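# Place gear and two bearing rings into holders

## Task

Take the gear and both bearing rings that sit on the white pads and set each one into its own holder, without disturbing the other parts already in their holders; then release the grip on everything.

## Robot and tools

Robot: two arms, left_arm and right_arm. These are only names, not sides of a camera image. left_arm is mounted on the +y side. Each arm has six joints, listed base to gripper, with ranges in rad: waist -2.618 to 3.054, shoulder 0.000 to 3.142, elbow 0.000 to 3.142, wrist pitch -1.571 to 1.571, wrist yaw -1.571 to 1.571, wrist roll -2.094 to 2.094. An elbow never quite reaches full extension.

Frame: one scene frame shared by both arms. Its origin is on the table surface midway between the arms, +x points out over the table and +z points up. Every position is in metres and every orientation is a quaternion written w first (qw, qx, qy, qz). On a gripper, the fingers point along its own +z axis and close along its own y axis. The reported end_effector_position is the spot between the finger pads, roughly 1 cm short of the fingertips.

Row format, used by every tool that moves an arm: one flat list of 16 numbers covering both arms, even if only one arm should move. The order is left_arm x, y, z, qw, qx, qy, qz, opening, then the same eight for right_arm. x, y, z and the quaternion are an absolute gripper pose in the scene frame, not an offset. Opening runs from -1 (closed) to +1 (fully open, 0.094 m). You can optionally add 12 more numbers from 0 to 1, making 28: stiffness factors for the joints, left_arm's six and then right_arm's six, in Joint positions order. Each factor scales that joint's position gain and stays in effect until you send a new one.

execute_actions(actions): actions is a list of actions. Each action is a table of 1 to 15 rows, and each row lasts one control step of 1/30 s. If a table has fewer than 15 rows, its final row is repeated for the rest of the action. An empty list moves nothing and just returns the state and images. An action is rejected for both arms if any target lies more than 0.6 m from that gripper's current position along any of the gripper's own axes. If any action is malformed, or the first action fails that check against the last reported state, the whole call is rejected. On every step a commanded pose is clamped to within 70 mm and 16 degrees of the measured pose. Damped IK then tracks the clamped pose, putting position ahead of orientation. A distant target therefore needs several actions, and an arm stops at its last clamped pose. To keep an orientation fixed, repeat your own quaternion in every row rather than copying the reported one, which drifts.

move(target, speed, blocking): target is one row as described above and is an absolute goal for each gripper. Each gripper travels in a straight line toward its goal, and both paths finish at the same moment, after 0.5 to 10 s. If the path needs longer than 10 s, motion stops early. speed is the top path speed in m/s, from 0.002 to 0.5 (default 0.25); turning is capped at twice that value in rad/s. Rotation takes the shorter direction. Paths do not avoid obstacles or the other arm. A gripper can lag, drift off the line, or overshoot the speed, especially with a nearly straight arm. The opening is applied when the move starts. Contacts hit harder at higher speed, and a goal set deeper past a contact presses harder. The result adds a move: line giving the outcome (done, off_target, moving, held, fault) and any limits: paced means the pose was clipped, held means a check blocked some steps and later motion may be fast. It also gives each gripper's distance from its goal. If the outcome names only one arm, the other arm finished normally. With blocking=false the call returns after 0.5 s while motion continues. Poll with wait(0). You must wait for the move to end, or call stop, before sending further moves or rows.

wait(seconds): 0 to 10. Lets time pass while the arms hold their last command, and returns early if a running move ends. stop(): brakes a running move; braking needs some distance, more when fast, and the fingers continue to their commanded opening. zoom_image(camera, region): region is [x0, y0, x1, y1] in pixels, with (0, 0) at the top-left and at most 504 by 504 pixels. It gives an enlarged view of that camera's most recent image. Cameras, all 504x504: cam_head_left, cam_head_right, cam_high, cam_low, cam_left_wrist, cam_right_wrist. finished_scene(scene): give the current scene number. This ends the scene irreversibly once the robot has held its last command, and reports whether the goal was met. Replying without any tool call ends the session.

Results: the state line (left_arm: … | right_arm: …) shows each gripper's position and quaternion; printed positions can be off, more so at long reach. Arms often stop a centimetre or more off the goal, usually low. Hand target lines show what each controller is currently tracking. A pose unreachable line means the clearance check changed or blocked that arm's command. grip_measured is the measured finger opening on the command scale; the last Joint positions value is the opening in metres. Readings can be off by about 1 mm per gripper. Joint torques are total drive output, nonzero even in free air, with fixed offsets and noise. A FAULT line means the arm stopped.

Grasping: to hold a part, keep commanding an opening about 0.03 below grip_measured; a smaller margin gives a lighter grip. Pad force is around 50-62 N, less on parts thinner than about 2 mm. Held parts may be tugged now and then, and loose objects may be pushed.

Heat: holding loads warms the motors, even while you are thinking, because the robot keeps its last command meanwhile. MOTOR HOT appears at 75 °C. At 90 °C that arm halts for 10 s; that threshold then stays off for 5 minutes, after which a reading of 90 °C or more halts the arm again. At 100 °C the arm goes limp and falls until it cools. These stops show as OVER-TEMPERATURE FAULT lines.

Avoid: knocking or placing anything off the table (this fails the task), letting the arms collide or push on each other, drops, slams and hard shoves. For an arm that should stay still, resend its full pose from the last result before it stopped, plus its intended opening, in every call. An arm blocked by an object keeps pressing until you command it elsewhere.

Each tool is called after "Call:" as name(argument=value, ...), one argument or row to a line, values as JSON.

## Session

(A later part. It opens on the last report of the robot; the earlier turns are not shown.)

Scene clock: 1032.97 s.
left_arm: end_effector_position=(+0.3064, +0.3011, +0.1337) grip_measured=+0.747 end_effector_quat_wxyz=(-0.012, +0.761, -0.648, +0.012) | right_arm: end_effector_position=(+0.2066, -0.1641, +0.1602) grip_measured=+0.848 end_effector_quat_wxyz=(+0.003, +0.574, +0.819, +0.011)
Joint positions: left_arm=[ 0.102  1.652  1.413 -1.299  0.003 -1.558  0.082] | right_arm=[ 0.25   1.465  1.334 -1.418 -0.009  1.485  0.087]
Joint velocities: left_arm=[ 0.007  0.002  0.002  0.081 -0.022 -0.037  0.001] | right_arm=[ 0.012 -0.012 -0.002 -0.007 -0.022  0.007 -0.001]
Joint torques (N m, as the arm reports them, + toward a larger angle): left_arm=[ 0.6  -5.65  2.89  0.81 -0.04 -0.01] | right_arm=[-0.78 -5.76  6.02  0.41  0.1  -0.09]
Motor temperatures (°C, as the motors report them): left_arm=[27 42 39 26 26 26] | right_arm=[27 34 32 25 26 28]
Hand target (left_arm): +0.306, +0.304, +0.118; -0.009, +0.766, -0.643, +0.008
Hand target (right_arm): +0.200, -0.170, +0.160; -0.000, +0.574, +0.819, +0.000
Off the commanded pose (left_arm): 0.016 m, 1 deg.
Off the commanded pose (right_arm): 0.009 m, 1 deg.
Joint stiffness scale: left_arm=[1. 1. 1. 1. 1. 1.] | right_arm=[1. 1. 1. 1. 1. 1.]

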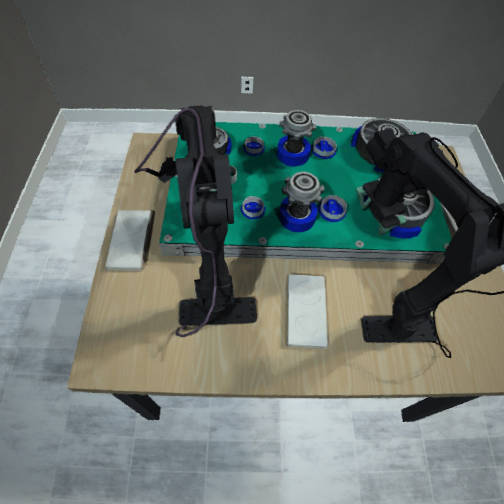

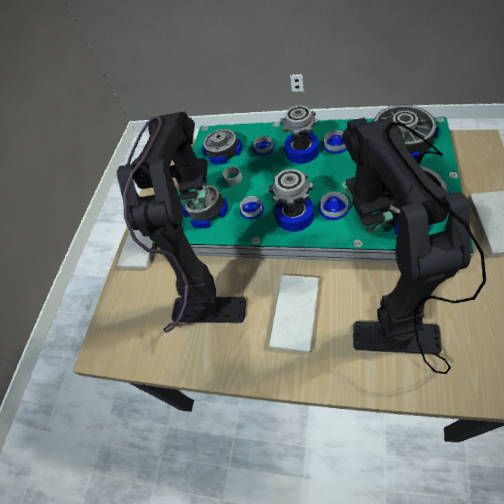

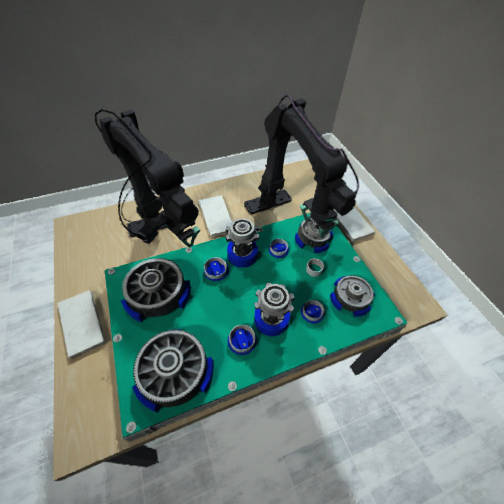

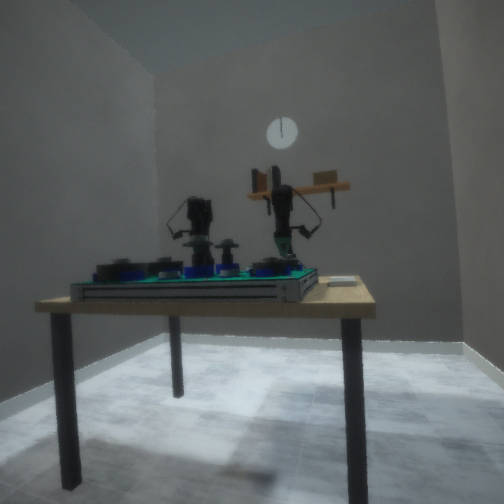

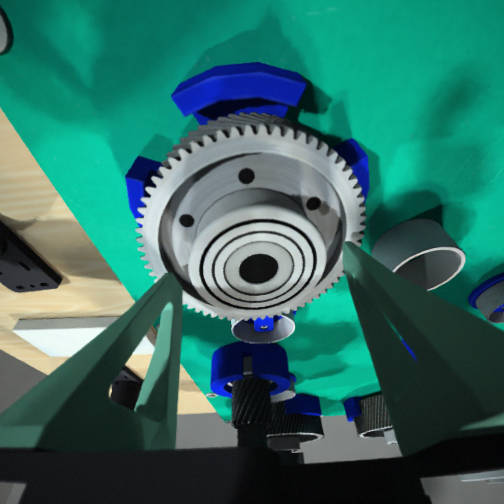

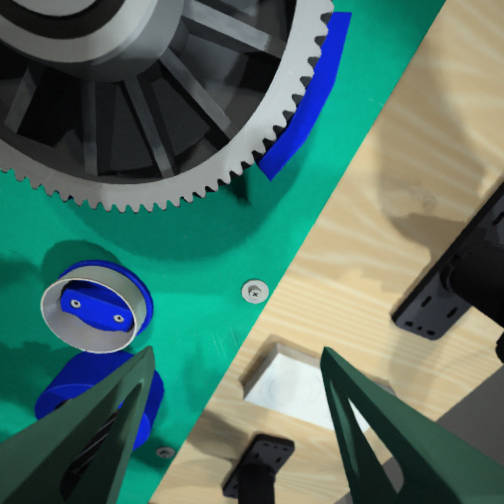

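Call:
execute_actions(
  actions=[
    [[0.307,0.304,0.121,0.0094,-0.766,0.643,-0.0082,0.75,0.20,-0.17,0.16,0,0.574,0.819,0,0.85],[0.307,0.304,0.124,0.0094,-0.766,0.643,-0.0082,0.75,0.20,-0.17,0.16,0,0.574,0.819,0,0.85],[0.307,0.304,0.127,0.0094,-0.766,0.643,-0.0082,0.75,0.20,-0.17,0.16,0,0.574,0.819,0,0.85],[0.307,0.304,0.130,0.0094,-0.766,0.643,-0.0082,0.75,0.20,-0.17,0.16,0,0.574,0.819,0,0.85],[0.307,0.304,0.132,0.0094,-0.766,0.643,-0.0082,0.75,0.20,-0.17,0.16,0,0.574,0.819,0,0.85],[0.307,0.304,0.134,0.0094,-0.766,0.643,-0.0082,0.75,0.20,-0.17,0.16,0,0.574,0.819,0,0.85],[0.307,0.304,0.135,0.0094,-0.766,0.643,-0.0082,0.75,0.20,-0.17,0.16,0,0.574,0.819,0,0.85],[0.307,0.304,0.136,0.0094,-0.766,0.643,-0.0082,0.75,0.20,-0.17,0.16,0,0.574,0.819,0,0.85],[0.307,0.304,0.137,0.0094,-0.766,0.643,-0.0082,0.75,0.20,-0.17,0.16,0,0.574,0.819,0,0.85],[0.307,0.304,0.138,0.0094,-0.766,0.643,-0.0082,0.75,0.20,-0.17,0.16,0,0.574,0.819,0,0.85],[0.307,0.304,0.139,0.0094,-0.766,0.643,-0.0082,0.75,0.20,-0.17,0.16,0,0.574,0.819,0,0.85]],
    [[0.307,0.304,0.139,0.0094,-0.766,0.643,-0.0082,0.75,0.20,-0.17,0.16,0,0.574,0.819,0,0.85]],
  ],
)

Scene clock: 1093.47 s.
left_arm: end_effector_position=(+0.3063, +0.3010, +0.1365) grip_measured=+0.747 end_effector_quat_wxyz=(-0.011, +0.761, -0.648, +0.012) | right_arm: end_effector_position=(+0.2066, -0.1641, +0.1602) grip_measured=+0.848 end_effector_quat_wxyz=(+0.003, +0.574, +0.819, +0.011)
Joint positions: left_arm=[ 0.102  1.652  1.425 -1.311  0.003 -1.558  0.082] | right_arm=[ 0.25   1.465  1.334 -1.418 -0.009  1.485  0.087]
Joint velocities: left_arm=[ 0.002  0.017  0.007  0.037 -0.007  0.007  0.001] | right_arm=[-0.017 -0.002 -0.037 -0.037 -0.037  0.051 -0.   ]
Joint torques (N m, as the arm reports them, + toward a larger angle): left_arm=[ 0.6  -5.78  9.82  0.19 -0.02 -0.04] | right_arm=[-0.77 -5.74  6.02  0.4   0.1  -0.1 ]
Motor temperatures (°C, as the motors report them): left_arm=[27 39 37 27 26 26] | right_arm=[27 34 32 25 26 28]
Hand target (left_arm): +0.307, +0.304, +0.139; -0.010, +0.766, -0.643, +0.008
Hand target (right_arm): +0.200, -0.170, +0.160; -0.000, +0.574, +0.819, +0.000
Off the commanded pose (left_arm): 0.004 m, 1 deg.
Off the commanded pose (right_arm): 0.009 m, 1 deg.
Joint stiffness scale: left_arm=[1. 1. 1. 1. 1. 1.] | right_arm=[1. 1. 1. 1. 1. 1.]

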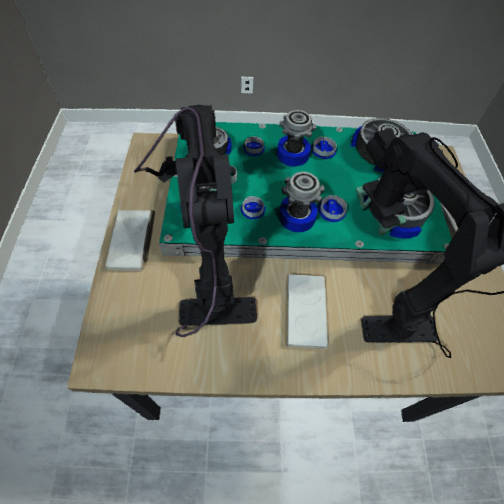

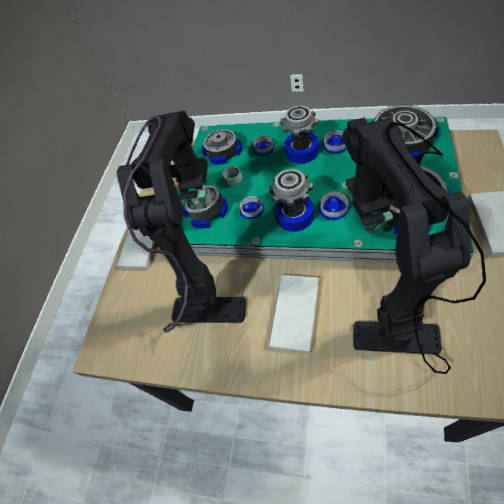

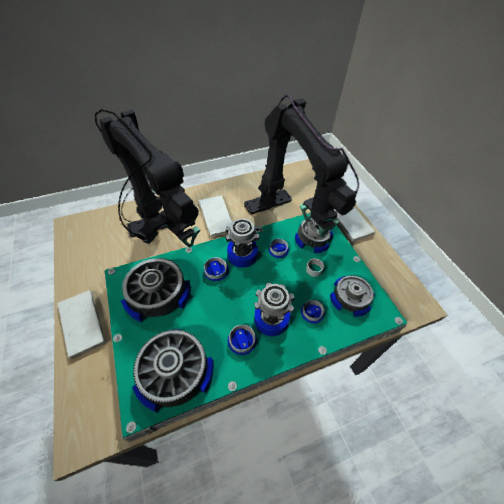

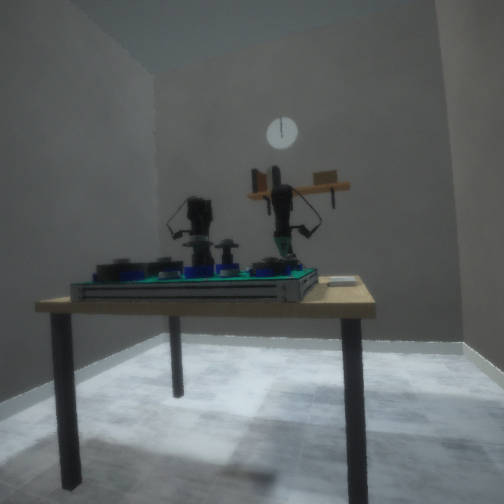

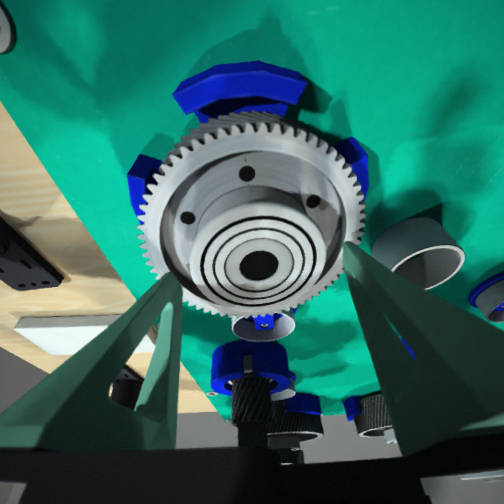

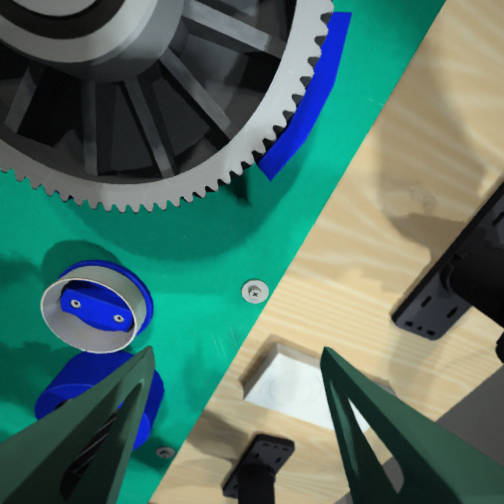

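Call:
execute_actions(
  actions=[
    [[0.307,0.304,0.139,0.0094,-0.766,0.643,-0.0082,0.72,0.20,-0.17,0.16,0,0.574,0.819,0,0.85],[0.307,0.304,0.139,0.0094,-0.766,0.643,-0.0082,0.69,0.20,-0.17,0.16,0,0.574,0.819,0,0.85],[0.307,0.304,0.139,0.0094,-0.766,0.643,-0.0082,0.66,0.20,-0.17,0.16,0,0.574,0.819,0,0.85],[0.307,0.304,0.139,0.0094,-0.766,0.643,-0.0082,0.63,0.20,-0.17,0.16,0,0.574,0.819,0,0.85],[0.307,0.304,0.139,0.0094,-0.766,0.643,-0.0082,0.60,0.20,-0.17,0.16,0,0.574,0.819,0,0.85],[0.307,0.304,0.139,0.0094,-0.766,0.643,-0.0082,0.57,0.20,-0.17,0.16,0,0.574,0.819,0,0.85],[0.307,0.304,0.139,0.0094,-0.766,0.643,-0.0082,0.54,0.20,-0.17,0.16,0,0.574,0.819,0,0.85],[0.307,0.304,0.139,0.0094,-0.766,0.643,-0.0082,0.51,0.20,-0.17,0.16,0,0.574,0.819,0,0.85],[0.307,0.304,0.139,0.0094,-0.766,0.643,-0.0082,0.48,0.20,-0.17,0.16,0,0.574,0.819,0,0.85],[0.307,0.304,0.139,0.0094,-0.766,0.643,-0.0082,0.46,0.20,-0.17,0.16,0,0.574,0.819,0,0.85],[0.307,0.304,0.139,0.0094,-0.766,0.643,-0.0082,0.44,0.20,-0.17,0.16,0,0.574,0.819,0,0.85],[0.307,0.304,0.139,0.0094,-0.766,0.643,-0.0082,0.42,0.20,-0.17,0.16,0,0.574,0.819,0,0.85],[0.307,0.304,0.139,0.0094,-0.766,0.643,-0.0082,0.40,0.20,-0.17,0.16,0,0.574,0.819,0,0.85]],
    [[0.307,0.304,0.139,0.0094,-0.766,0.643,-0.0082,0.39,0.20,-0.17,0.16,0,0.574,0.819,0,0.85],[0.307,0.304,0.139,0.0094,-0.766,0.643,-0.0082,0.38,0.20,-0.17,0.16,0,0.574,0.819,0,0.85],[0.307,0.304,0.139,0.0094,-0.766,0.643,-0.0082,0.37,0.20,-0.17,0.16,0,0.574,0.819,0,0.85],[0.307,0.304,0.139,0.0094,-0.766,0.643,-0.0082,0.36,0.20,-0.17,0.16,0,0.574,0.819,0,0.85],[0.307,0.304,0.139,0.0094,-0.766,0.643,-0.0082,0.35,0.20,-0.17,0.16,0,0.574,0.819,0,0.85],[0.307,0.304,0.139,0.0094,-0.766,0.643,-0.0082,0.34,0.20,-0.17,0.16,0,0.574,0.819,0,0.85],[0.307,0.304,0.139,0.0094,-0.766,0.643,-0.0082,0.33,0.20,-0.17,0.16,0,0.574,0.819,0,0.85],[0.307,0.304,0.139,0.0094,-0.766,0.643,-0.0082,0.32,0.20,-0.17,0.16,0,0.574,0.819,0,0.85],[0.307,0.304,0.139,0.0094,-0.766,0.643,-0.0082,0.31,0.20,-0.17,0.16,0,0.574,0.819,0,0.85],[0.307,0.304,0.139,0.0094,-0.766,0.643,-0.0082,0.30,0.20,-0.17,0.16,0,0.574,0.819,0,0.85],[0.307,0.304,0.139,0.0094,-0.766,0.643,-0.0082,0.29,0.20,-0.17,0.16,0,0.574,0.819,0,0.85],[0.307,0.304,0.139,0.0094,-0.766,0.643,-0.0082,0.28,0.20,-0.17,0.16,0,0.574,0.819,0,0.85]],
  ],
)

Scene clock: 1114.27 s.
left_arm: end_effector_position=(+0.3087, +0.3014, +0.1366) grip_measured=+0.284 end_effector_quat_wxyz=(-0.015, +0.761, -0.648, +0.015) | right_arm: end_effector_position=(+0.2066, -0.1641, +0.1602) grip_measured=+0.848 end_effector_quat_wxyz=(+0.003, +0.574, +0.819, +0.011)
Joint positions: left_arm=[ 0.102  1.652  1.425 -1.301  0.004 -1.558  0.06 ] | right_arm=[ 0.25   1.465  1.334 -1.418 -0.009  1.485  0.087]
Joint velocities: left_arm=[-0.012 -0.017 -0.007  0.051  0.037  0.037  0.001] | right_arm=[-0.012  0.032 -0.017  0.022 -0.037 -0.022 -0.001]
Joint torques (N m, as the arm reports them, + toward a larger angle): left_arm=[ 0.55 -5.85  9.79  0.08 -0.03 -0.03] | right_arm=[-0.77 -5.74  6.    0.41  0.1  -0.1 ]
Motor temperatures (°C, as the motors report them): left_arm=[27 39 40 26 26 26] | right_arm=[27 34 32 25 26 28]
Hand target (left_arm): +0.307, +0.304, +0.139; -0.010, +0.766, -0.643, +0.008
Hand target (right_arm): +0.200, -0.170, +0.160; -0.000, +0.574, +0.819, +0.000
Off the commanded pose (left_arm): 0.004 m, 1 deg.
Off the commanded pose (right_arm): 0.009 m, 1 deg.
Joint stiffness scale: left_arm=[1. 1. 1. 1. 1. 1.] | right_arm=[1. 1. 1. 1. 1. 1.]

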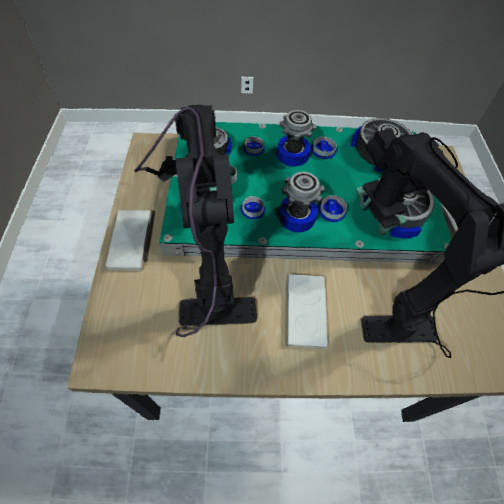

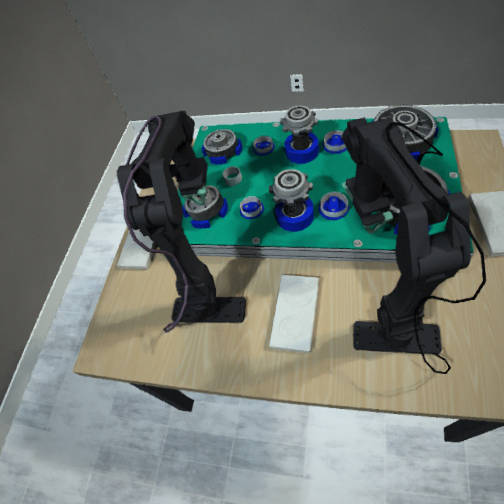

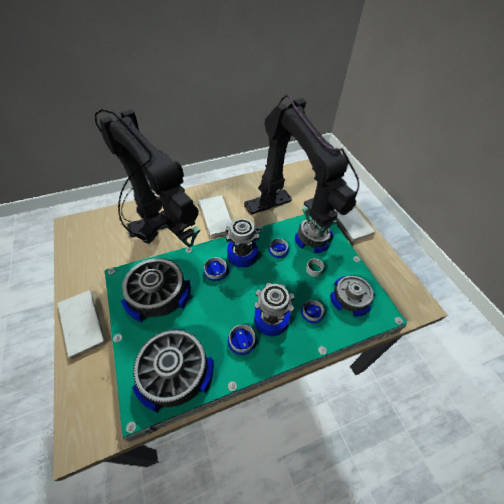

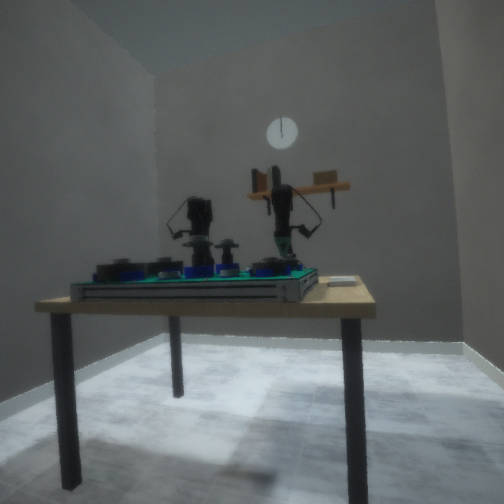

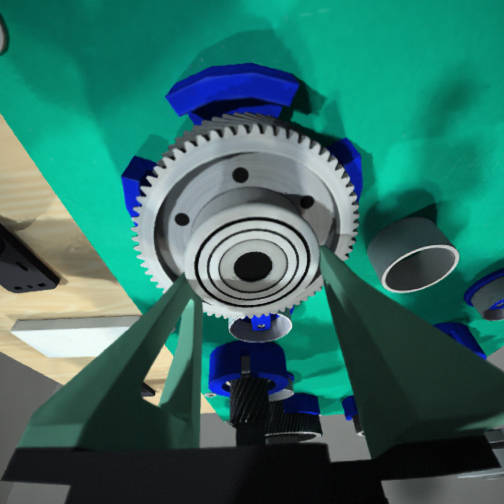

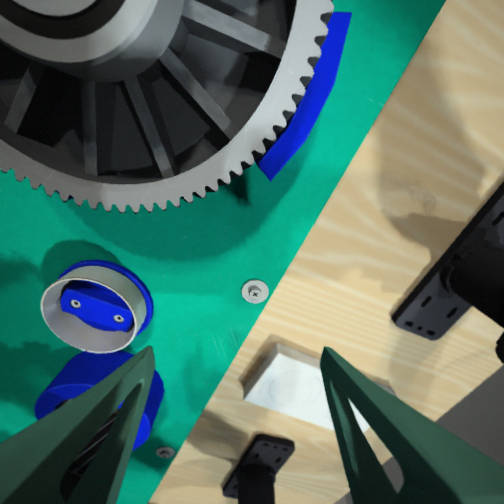

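Call:
execute_actions(
  actions=[
    [[0.307,0.304,0.139,0.0094,-0.766,0.643,-0.0082,0.27,0.20,-0.17,0.16,0,0.574,0.819,0,0.85],[0.307,0.304,0.139,0.0094,-0.766,0.643,-0.0082,0.265,0.20,-0.17,0.16,0,0.574,0.819,0,0.85],[0.307,0.304,0.139,0.0094,-0.766,0.643,-0.0082,0.26,0.20,-0.17,0.16,0,0.574,0.819,0,0.85],[0.307,0.304,0.139,0.0094,-0.766,0.643,-0.0082,0.255,0.20,-0.17,0.16,0,0.574,0.819,0,0.85],[0.307,0.304,0.139,0.0094,-0.766,0.643,-0.0082,0.25,0.20,-0.17,0.16,0,0.574,0.819,0,0.85],[0.307,0.304,0.139,0.0094,-0.766,0.643,-0.0082,0.245,0.20,-0.17,0.16,0,0.574,0.819,0,0.85],[0.307,0.304,0.139,0.0094,-0.766,0.643,-0.0082,0.24,0.20,-0.17,0.16,0,0.574,0.819,0,0.85],[0.307,0.304,0.139,0.0094,-0.766,0.643,-0.0082,0.235,0.20,-0.17,0.16,0,0.574,0.819,0,0.85],[0.307,0.304,0.139,0.0094,-0.766,0.643,-0.0082,0.23,0.20,-0.17,0.16,0,0.574,0.819,0,0.85]],
  ],
)

Scene clock: 1119.90 s.
left_arm: end_effector_position=(+0.3087, +0.3013, +0.1366) grip_measured=+0.244 end_effector_quat_wxyz=(-0.015, +0.762, -0.648, +0.015) | right_arm: end_effector_position=(+0.2066, -0.1641, +0.1602) grip_measured=+0.848 end_effector_quat_wxyz=(+0.003, +0.574, +0.819, +0.011)
Joint positions: left_arm=[ 0.102  1.652  1.425 -1.301  0.004 -1.559  0.058] | right_arm=[ 0.25   1.465  1.334 -1.418 -0.009  1.485  0.087]
Joint velocities: left_arm=[-0.012  0.017 -0.007  0.022  0.051 -0.007  0.   ] | right_arm=[-0.007 -0.002 -0.012 -0.095 -0.066 -0.037  0.   ]
Joint torques (N m, as the arm reports them, + toward a larger angle): left_arm=[ 0.49 -5.85  9.88  0.08 -0.02 -0.05] | right_arm=[-0.77 -5.75  6.03  0.41  0.1  -0.1 ]
Motor temperatures (°C, as the motors report them): left_arm=[27 39 40 26 26 26] | right_arm=[27 33 32 25 26 28]
Hand target (left_arm): +0.307, +0.304, +0.139; -0.010, +0.766, -0.643, +0.008
Hand target (right_arm): +0.200, -0.170, +0.160; -0.000, +0.574, +0.819, +0.000
Off the commanded pose (left_arm): 0.004 m, 1 deg.
Off the commanded pose (right_arm): 0.009 m, 1 deg.
Joint stiffness scale: left_arm=[1. 1. 1. 1. 1. 1.] | right_arm=[1. 1. 1. 1. 1. 1.]

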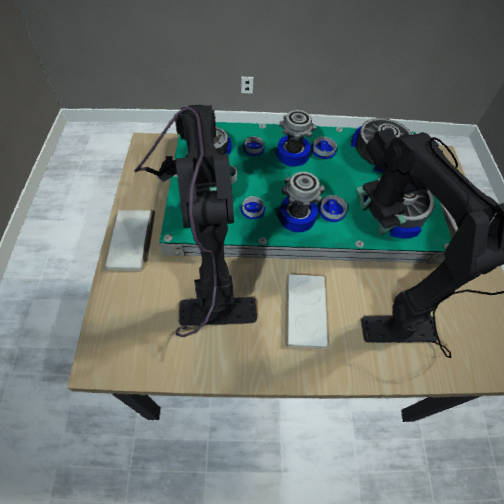

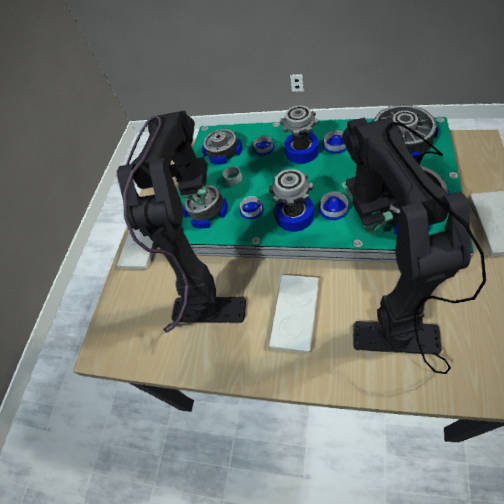

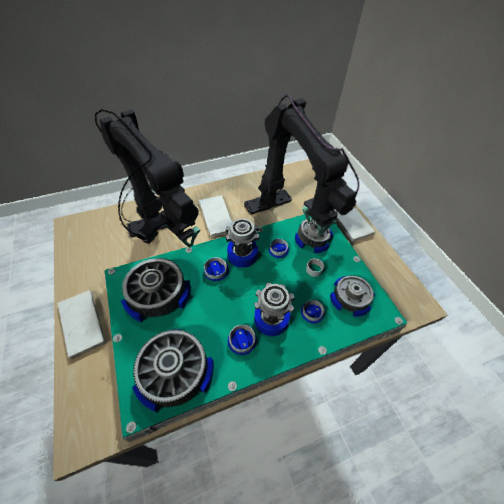

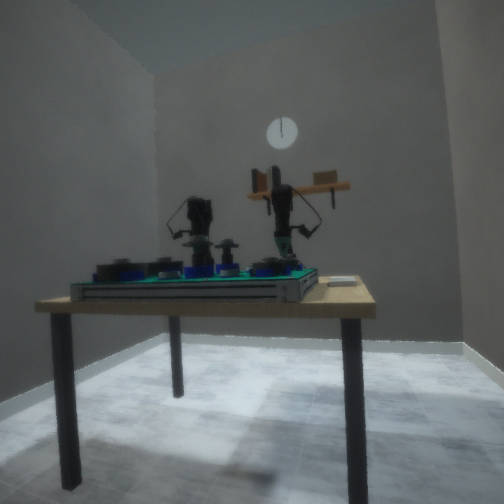

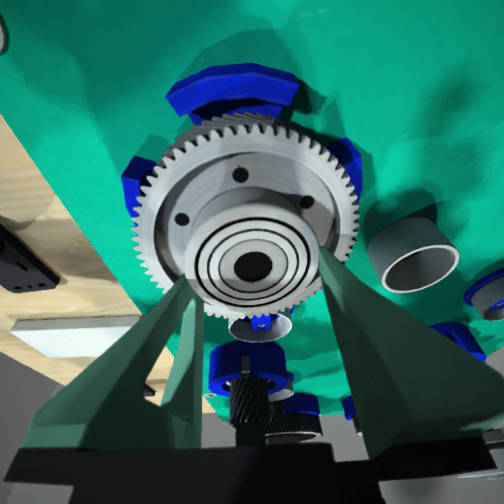

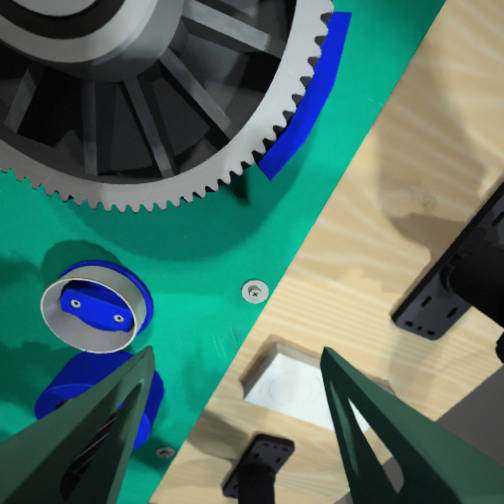

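Call:
execute_actions(
  actions=[
    [[0.3069,0.3045,0.139,0.0094,-0.766,0.643,-0.0082,0.23,0.20,-0.17,0.16,0,0.574,0.819,0,0.85],[0.3068,0.305,0.139,0.0094,-0.766,0.643,-0.0082,0.23,0.20,-0.17,0.16,0,0.574,0.819,0,0.85],[0.3068,0.3055,0.139,0.0094,-0.766,0.643,-0.0082,0.23,0.20,-0.17,0.16,0,0.574,0.819,0,0.85],[0.3067,0.306,0.139,0.0094,-0.766,0.643,-0.0082,0.23,0.20,-0.17,0.16,0,0.574,0.819,0,0.85],[0.3066,0.3065,0.139,0.0094,-0.766,0.643,-0.0082,0.23,0.20,-0.17,0.16,0,0.574,0.819,0,0.85],[0.3065,0.307,0.139,0.0094,-0.766,0.643,-0.0082,0.23,0.20,-0.17,0.16,0,0.574,0.819,0,0.85],[0.3064,0.3075,0.139,0.0094,-0.766,0.643,-0.0082,0.23,0.20,-0.17,0.16,0,0.574,0.819,0,0.85],[0.3064,0.308,0.139,0.0094,-0.766,0.643,-0.0082,0.23,0.20,-0.17,0.16,0,0.574,0.819,0,0.85],[0.3063,0.3085,0.139,0.0094,-0.766,0.643,-0.0082,0.23,0.20,-0.17,0.16,0,0.574,0.819,0,0.85],[0.3062,0.309,0.139,0.0094,-0.766,0.643,-0.0082,0.23,0.20,-0.17,0.16,0,0.574,0.819,0,0.85],[0.3061,0.3095,0.139,0.0094,-0.766,0.643,-0.0082,0.23,0.20,-0.17,0.16,0,0.574,0.819,0,0.85],[0.3061,0.310,0.139,0.0094,-0.766,0.643,-0.0082,0.23,0.20,-0.17,0.16,0,0.574,0.819,0,0.85]],
    [[0.3061,0.310,0.139,0.0094,-0.766,0.643,-0.0082,0.23,0.20,-0.17,0.16,0,0.574,0.819,0,0.85]],
  ],
)

Scene clock: 1130.07 s.
left_arm: end_effector_position=(+0.3086, +0.3016, +0.1367) grip_measured=+0.244 end_effector_quat_wxyz=(-0.009, +0.762, -0.647, +0.022) | right_arm: end_effector_position=(+0.2066, -0.1641, +0.1602) grip_measured=+0.848 end_effector_quat_wxyz=(+0.003, +0.574, +0.819, +0.011)
Joint positions: left_arm=[ 0.115  1.652  1.425 -1.301  0.023 -1.549  0.058] | right_arm=[ 0.25   1.465  1.334 -1.418 -0.009  1.485  0.087]
Joint velocities: left_arm=[-0.012 -0.007  0.007 -0.051  0.022 -0.007 -0.   ] | right_arm=[-0.002 -0.022 -0.002 -0.007  0.007  0.022 -0.   ]
Joint torques (N m, as the arm reports them, + toward a larger angle): left_arm=[ 1.12 -5.73  9.88  0.08 -0.23  0.09] | right_arm=[-0.77 -5.74  6.01  0.4   0.1  -0.09]
Motor temperatures (°C, as the motors report them): left_arm=[27 39 40 26 26 26] | right_arm=[27 33 32 25 26 28]
Hand target (left_arm): +0.306, +0.310, +0.139; -0.009, +0.766, -0.643, +0.008
Hand target (right_arm): +0.200, -0.170, +0.160; -0.000, +0.574, +0.819, +0.000
Off the commanded pose (left_arm): 0.009 m, 2 deg.
Off the commanded pose (right_arm): 0.009 m, 1 deg.
Joint stiffness scale: left_arm=[1. 1. 1. 1. 1. 1.] | right_arm=[1. 1. 1. 1. 1. 1.]

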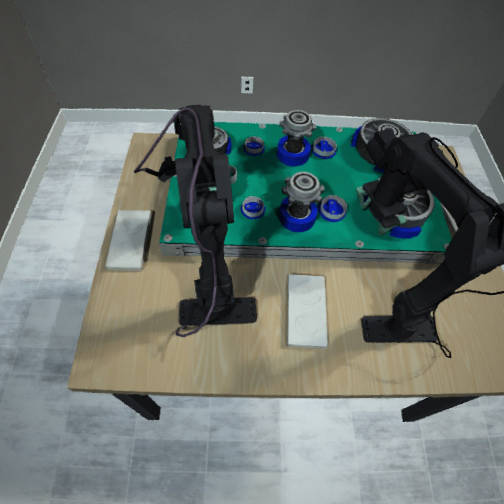

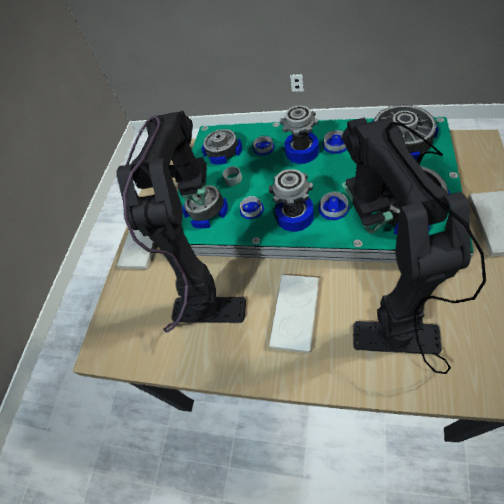

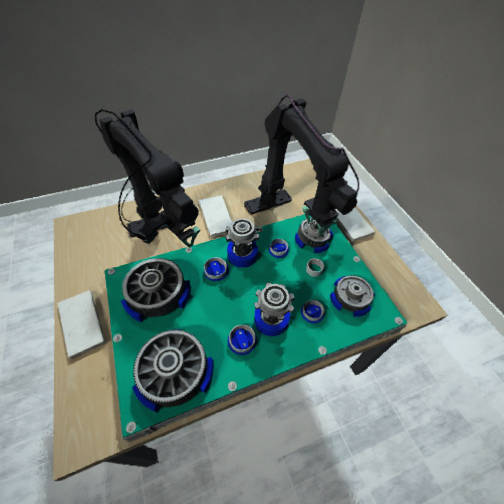

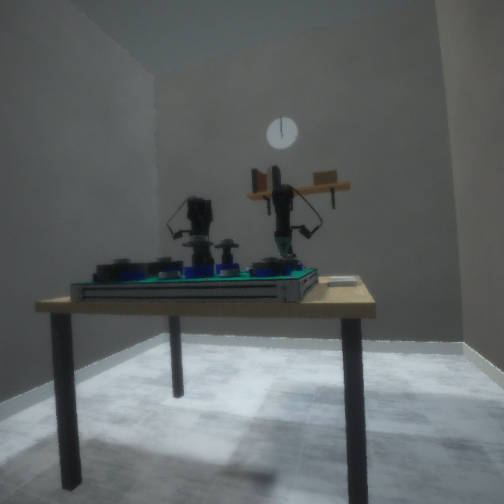

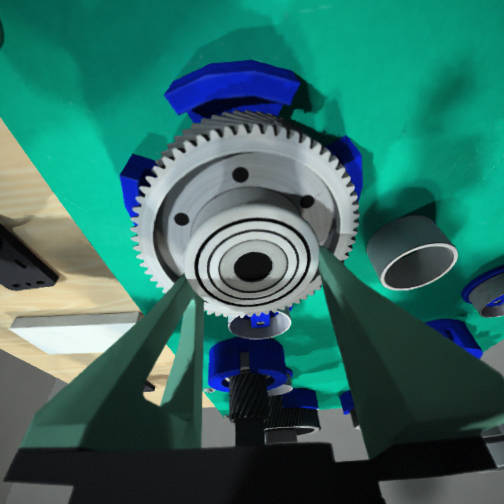

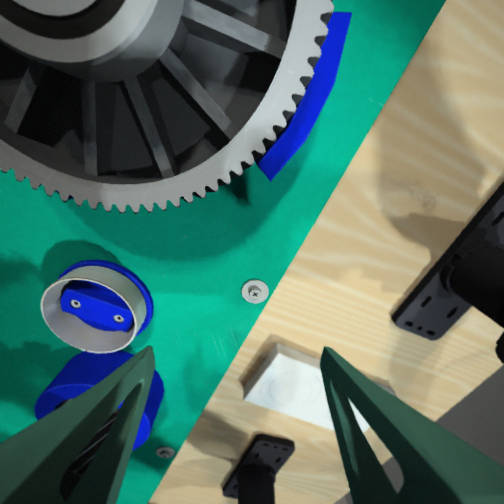

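Call:
zoom_image(
  camera="cam_high",
  region=[322, 262, 388, 328],
)

Call:
zoom_image(
  camera="cam_high",
  region=[285, 200, 345, 260],
)

Call:
zoom_image(
  camera="cam_head_right",
  region=[170, 110, 260, 240],
)

Region (322, 262, 388, 328) of cam_high's 504x504 image, scaled by 7.636, with more detail than that image has.

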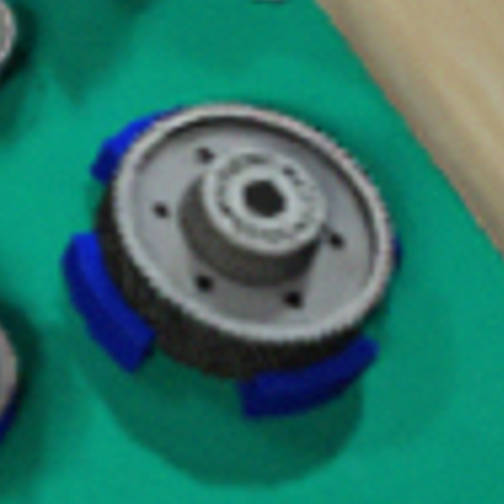

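Region (285, 200, 345, 260) of cam_high's 504x504 image, scaled by 8.400, with more detail than that image has.

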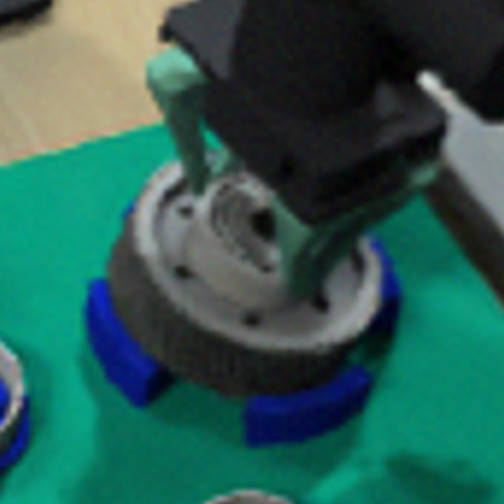

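Region (170, 110, 260, 240) of cam_head_right's 504x504 image, scaled by 3.877, with more detail than that image has; it fills the left 349 columns of this view, and the rest is white.

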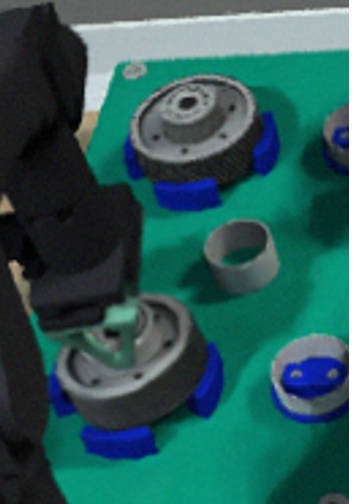

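Call:
execute_actions(
  actions=[
    [[0.3061,0.310,0.139,0.0094,-0.766,0.643,-0.0082,0.26,0.20,-0.17,0.16,0,0.574,0.819,0,0.85],[0.3061,0.310,0.139,0.0094,-0.766,0.643,-0.0082,0.29,0.20,-0.17,0.16,0,0.574,0.819,0,0.85],[0.3061,0.310,0.139,0.0094,-0.766,0.643,-0.0082,0.32,0.20,-0.17,0.16,0,0.574,0.819,0,0.85],[0.3061,0.310,0.139,0.0094,-0.766,0.643,-0.0082,0.35,0.20,-0.17,0.16,0,0.574,0.819,0,0.85],[0.3061,0.310,0.139,0.0094,-0.766,0.643,-0.0082,0.38,0.20,-0.17,0.16,0,0.574,0.819,0,0.85],[0.3061,0.310,0.139,0.0094,-0.766,0.643,-0.0082,0.41,0.20,-0.17,0.16,0,0.574,0.819,0,0.85],[0.3061,0.310,0.139,0.0094,-0.766,0.643,-0.0082,0.44,0.20,-0.17,0.16,0,0.574,0.819,0,0.85],[0.3061,0.310,0.139,0.0094,-0.766,0.643,-0.0082,0.47,0.20,-0.17,0.16,0,0.574,0.819,0,0.85],[0.3061,0.310,0.139,0.0094,-0.766,0.643,-0.0082,0.50,0.20,-0.17,0.16,0,0.574,0.819,0,0.85]],
    [[0.3060,0.3105,0.139,0.0094,-0.766,0.643,-0.0082,0.50,0.20,-0.17,0.16,0,0.574,0.819,0,0.85],[0.3059,0.311,0.139,0.0094,-0.766,0.643,-0.0082,0.50,0.20,-0.17,0.16,0,0.574,0.819,0,0.85],[0.3058,0.3115,0.139,0.0094,-0.766,0.643,-0.0082,0.50,0.20,-0.17,0.16,0,0.574,0.819,0,0.85],[0.3058,0.312,0.139,0.0094,-0.766,0.643,-0.0082,0.50,0.20,-0.17,0.16,0,0.574,0.819,0,0.85],[0.3057,0.3125,0.139,0.0094,-0.766,0.643,-0.0082,0.50,0.20,-0.17,0.16,0,0.574,0.819,0,0.85],[0.3056,0.313,0.139,0.0094,-0.766,0.643,-0.0082,0.50,0.20,-0.17,0.16,0,0.574,0.819,0,0.85],[0.3055,0.3135,0.139,0.0094,-0.766,0.643,-0.0082,0.50,0.20,-0.17,0.16,0,0.574,0.819,0,0.85],[0.3054,0.314,0.139,0.0094,-0.766,0.643,-0.0082,0.50,0.20,-0.17,0.16,0,0.574,0.819,0,0.85],[0.3054,0.3145,0.139,0.0094,-0.766,0.643,-0.0082,0.50,0.20,-0.17,0.16,0,0.574,0.819,0,0.85],[0.3053,0.315,0.139,0.0094,-0.766,0.643,-0.0082,0.50,0.20,-0.17,0.16,0,0.574,0.819,0,0.85],[0.3052,0.3155,0.139,0.0094,-0.766,0.643,-0.0082,0.50,0.20,-0.17,0.16,0,0.574,0.819,0,0.85],[0.3051,0.316,0.139,0.0094,-0.766,0.643,-0.0082,0.50,0.20,-0.17,0.16,0,0.574,0.819,0,0.85]],
    [[0.3051,0.316,0.139,0.0094,-0.766,0.643,-0.0082,0.50,0.20,-0.17,0.16,0,0.574,0.819,0,0.85]],
  ],
)

Scene clock: 1153.30 s.
left_arm: end_effector_position=(+0.3044, +0.3094, +0.1366) grip_measured=+0.498 end_effector_quat_wxyz=(-0.006, +0.765, -0.644, +0.018) | right_arm: end_effector_position=(+0.2066, -0.1641, +0.1602) grip_measured=+0.848 end_effector_quat_wxyz=(+0.003, +0.574, +0.819, +0.011)
Joint positions: left_arm=[ 0.141  1.652  1.425 -1.312  0.021 -1.531  0.07 ] | right_arm=[ 0.25   1.465  1.334 -1.418 -0.009  1.485  0.087]
Joint velocities: left_arm=[ 0.012  0.022  0.002  0.037 -0.007  0.037 -0.001] | right_arm=[ 0.002 -0.007 -0.002 -0.022  0.022 -0.022 -0.001]
Joint torques (N m, as the arm reports them, + toward a larger angle): left_arm=[ 0.52 -5.62  9.95  0.2  -0.21  0.08] | right_arm=[-0.77 -5.74  6.01  0.41  0.1  -0.09]
Motor temperatures (°C, as the motors report them): left_arm=[27 39 40 26 26 26] | right_arm=[27 33 32 25 26 28]
Hand target (left_arm): +0.305, +0.316, +0.139; -0.009, +0.766, -0.643, +0.008
Hand target (right_arm): +0.200, -0.170, +0.160; -0.000, +0.574, +0.819, +0.000
Off the commanded pose (left_arm): 0.007 m, 1 deg.
Off the commanded pose (right_arm): 0.009 m, 1 deg.
Joint stiffness scale: left_arm=[1. 1. 1. 1. 1. 1.] | right_arm=[1. 1. 1. 1. 1. 1.]

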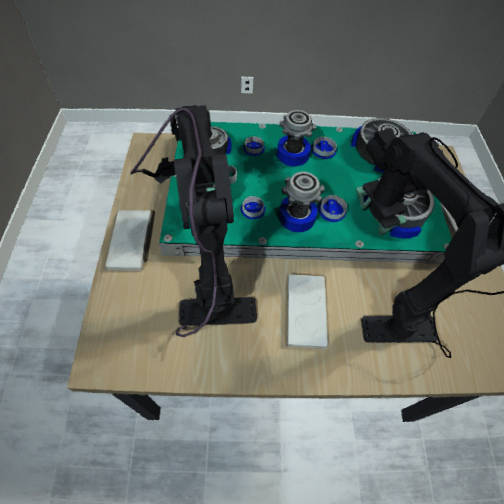

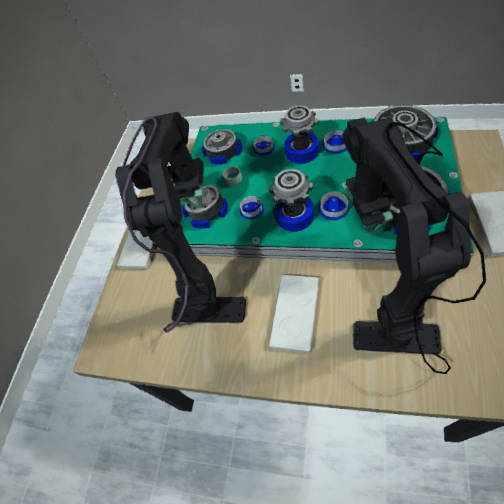

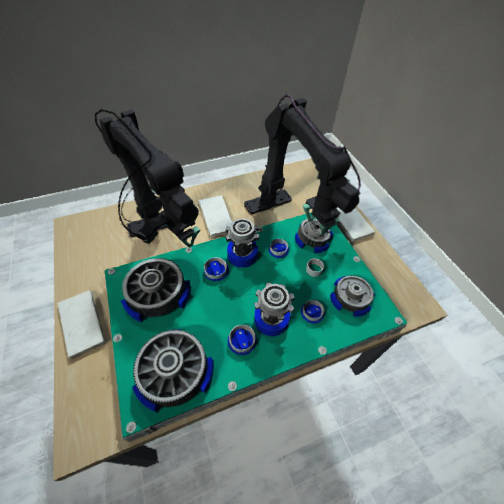

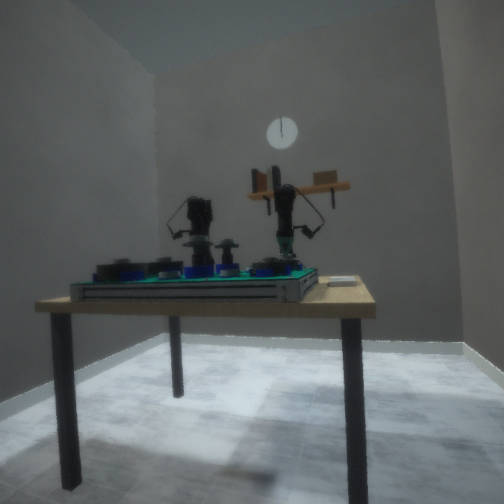

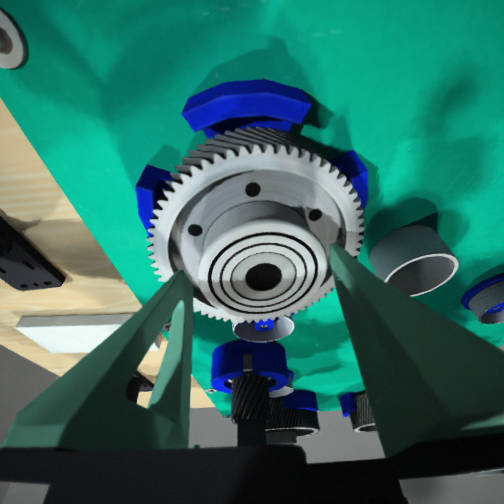

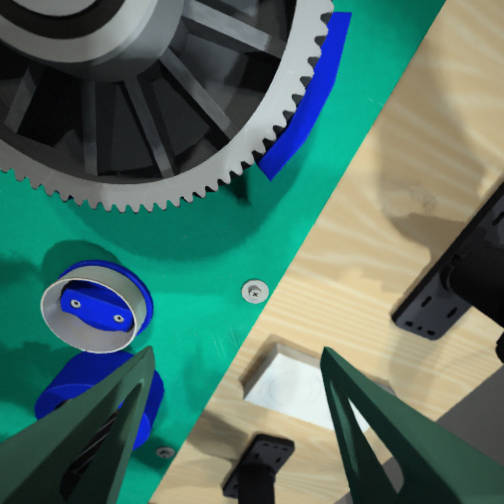

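Call:
zoom_image(
  camera="cam_left_wrist",
  region=[125, 65, 385, 335],
)

Region (125, 65, 385, 335) of cam_left_wrist's 504x504 image, scaled by 1.867, with more detail than that image has; it fills the left 485 columns of this view, and the rest is white.

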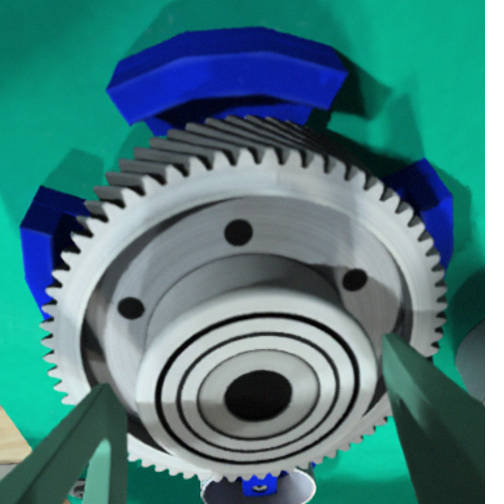

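Call:
execute_actions(
  actions=[
    [[0.3052,0.3165,0.139,0.0094,-0.766,0.643,-0.0082,0.50,0.20,-0.17,0.16,0,0.574,0.819,0,0.85],[0.3053,0.317,0.139,0.0094,-0.766,0.643,-0.0082,0.50,0.20,-0.17,0.16,0,0.574,0.819,0,0.85],[0.3054,0.3175,0.139,0.0094,-0.766,0.643,-0.0082,0.50,0.20,-0.17,0.16,0,0.574,0.819,0,0.85],[0.3055,0.318,0.139,0.0094,-0.766,0.643,-0.0082,0.50,0.20,-0.17,0.16,0,0.574,0.819,0,0.85],[0.3056,0.3185,0.139,0.0094,-0.766,0.643,-0.0082,0.50,0.20,-0.17,0.16,0,0.574,0.819,0,0.85],[0.3057,0.319,0.139,0.0094,-0.766,0.643,-0.0082,0.50,0.20,-0.17,0.16,0,0.574,0.819,0,0.85],[0.3058,0.3195,0.139,0.0094,-0.766,0.643,-0.0082,0.50,0.20,-0.17,0.16,0,0.574,0.819,0,0.85],[0.3059,0.320,0.139,0.0094,-0.766,0.643,-0.0082,0.50,0.20,-0.17,0.16,0,0.574,0.819,0,0.85],[0.3060,0.3205,0.139,0.0094,-0.766,0.643,-0.0082,0.50,0.20,-0.17,0.16,0,0.574,0.819,0,0.85],[0.3061,0.321,0.139,0.0094,-0.766,0.643,-0.0082,0.50,0.20,-0.17,0.16,0,0.574,0.819,0,0.85],[0.3062,0.3215,0.139,0.0094,-0.766,0.643,-0.0082,0.50,0.20,-0.17,0.16,0,0.574,0.819,0,0.85],[0.3063,0.322,0.139,0.0094,-0.766,0.643,-0.0082,0.50,0.20,-0.17,0.16,0,0.574,0.819,0,0.85]],
    [[0.3063,0.322,0.139,0.0094,-0.766,0.643,-0.0082,0.48,0.20,-0.17,0.16,0,0.574,0.819,0,0.85],[0.3063,0.322,0.139,0.0094,-0.766,0.643,-0.0082,0.46,0.20,-0.17,0.16,0,0.574,0.819,0,0.85],[0.3063,0.322,0.139,0.0094,-0.766,0.643,-0.0082,0.44,0.20,-0.17,0.16,0,0.574,0.819,0,0.85],[0.3063,0.322,0.139,0.0094,-0.766,0.643,-0.0082,0.42,0.20,-0.17,0.16,0,0.574,0.819,0,0.85],[0.3063,0.322,0.139,0.0094,-0.766,0.643,-0.0082,0.40,0.20,-0.17,0.16,0,0.574,0.819,0,0.85],[0.3063,0.322,0.139,0.0094,-0.766,0.643,-0.0082,0.385,0.20,-0.17,0.16,0,0.574,0.819,0,0.85],[0.3063,0.322,0.139,0.0094,-0.766,0.643,-0.0082,0.37,0.20,-0.17,0.16,0,0.574,0.819,0,0.85],[0.3063,0.322,0.139,0.0094,-0.766,0.643,-0.0082,0.355,0.20,-0.17,0.16,0,0.574,0.819,0,0.85],[0.3063,0.322,0.139,0.0094,-0.766,0.643,-0.0082,0.34,0.20,-0.17,0.16,0,0.574,0.819,0,0.85],[0.3063,0.322,0.139,0.0094,-0.766,0.643,-0.0082,0.325,0.20,-0.17,0.16,0,0.574,0.819,0,0.85],[0.3063,0.322,0.139,0.0094,-0.766,0.643,-0.0082,0.31,0.20,-0.17,0.16,0,0.574,0.819,0,0.85],[0.3063,0.322,0.139,0.0094,-0.766,0.643,-0.0082,0.30,0.20,-0.17,0.16,0,0.574,0.819,0,0.85],[0.3063,0.322,0.139,0.0094,-0.766,0.643,-0.0082,0.29,0.20,-0.17,0.16,0,0.574,0.819,0,0.85],[0.3063,0.322,0.139,0.0094,-0.766,0.643,-0.0082,0.28,0.20,-0.17,0.16,0,0.574,0.819,0,0.85],[0.3063,0.322,0.139,0.0094,-0.766,0.643,-0.0082,0.27,0.20,-0.17,0.16,0,0.574,0.819,0,0.85]],
    [[0.3063,0.322,0.139,0.0094,-0.766,0.643,-0.0082,0.26,0.20,-0.17,0.16,0,0.574,0.819,0,0.85]],
  ],
)

Scene clock: 1172.60 s.
left_arm: end_effector_position=(+0.3057, +0.3156, +0.1398) grip_measured=+0.264 end_effector_quat_wxyz=(-0.011, +0.765, -0.644, +0.021) | right_arm: end_effector_position=(+0.2066, -0.1641, +0.1602) grip_measured=+0.848 end_effector_quat_wxyz=(+0.003, +0.574, +0.819, +0.011)
Joint positions: left_arm=[ 0.16   1.652  1.437 -1.314  0.02  -1.512  0.059] | right_arm=[ 0.25   1.465  1.334 -1.418 -0.009  1.485  0.087]
Joint velocities: left_arm=[ 0.007 -0.017 -0.007  0.037  0.022  0.037  0.   ] | right_arm=[-0.007  0.002  0.027  0.007 -0.051  0.022 -0.001]
Joint torques (N m, as the arm reports them, + toward a larger angle): left_arm=[ 0.7  -5.02  9.94  0.23 -0.21  0.11] | right_arm=[-0.78 -5.76  6.01  0.41  0.1  -0.1 ]
Motor temperatures (°C, as the motors report them): left_arm=[27 38 41 26 26 26] | right_arm=[27 33 32 25 26 28]
Hand target (left_arm): +0.306, +0.322, +0.139; -0.009, +0.766, -0.643, +0.008
Hand target (right_arm): +0.200, -0.170, +0.160; -0.000, +0.574, +0.819, +0.000
Off the commanded pose (left_arm): 0.007 m, 1 deg.
Off the commanded pose (right_arm): 0.009 m, 1 deg.
Joint stiffness scale: left_arm=[1. 1. 1. 1. 1. 1.] | right_arm=[1. 1. 1. 1. 1. 1.]

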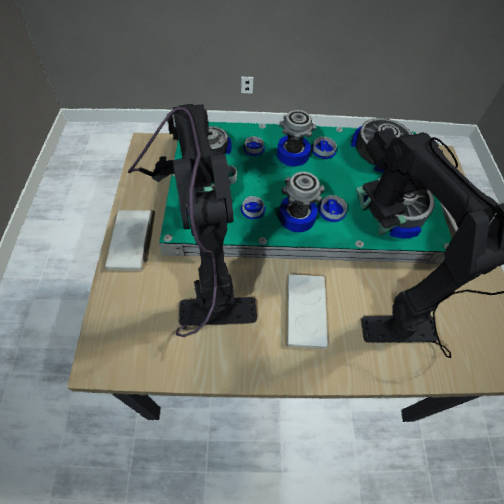

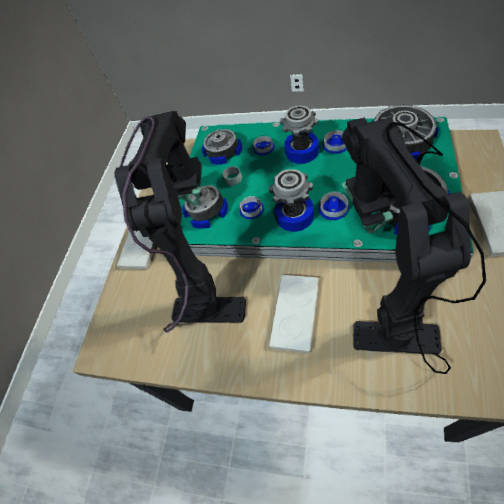

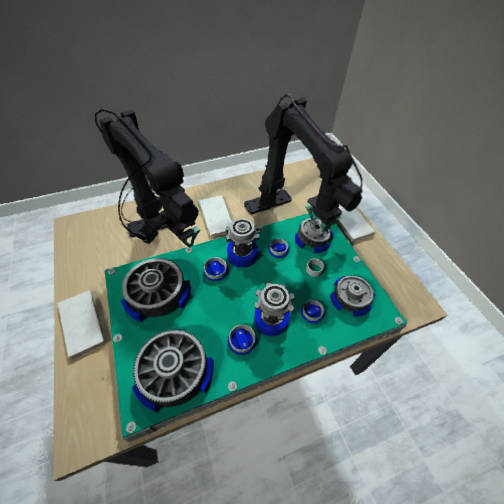

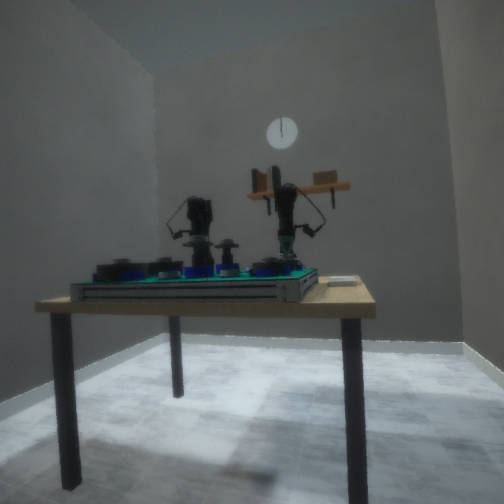

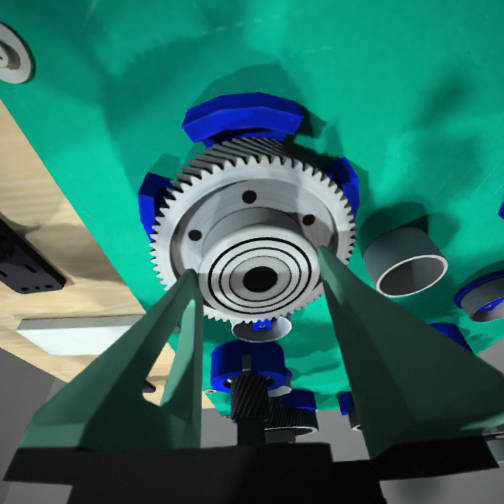

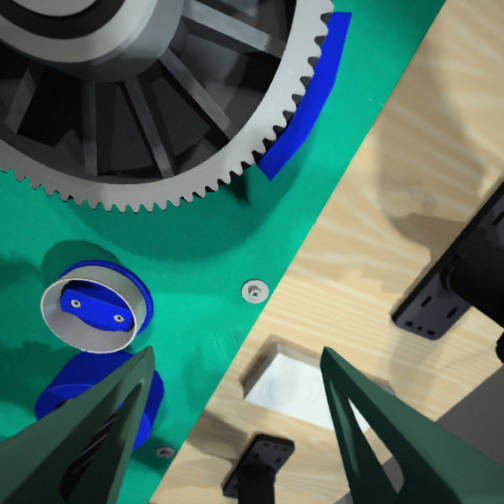

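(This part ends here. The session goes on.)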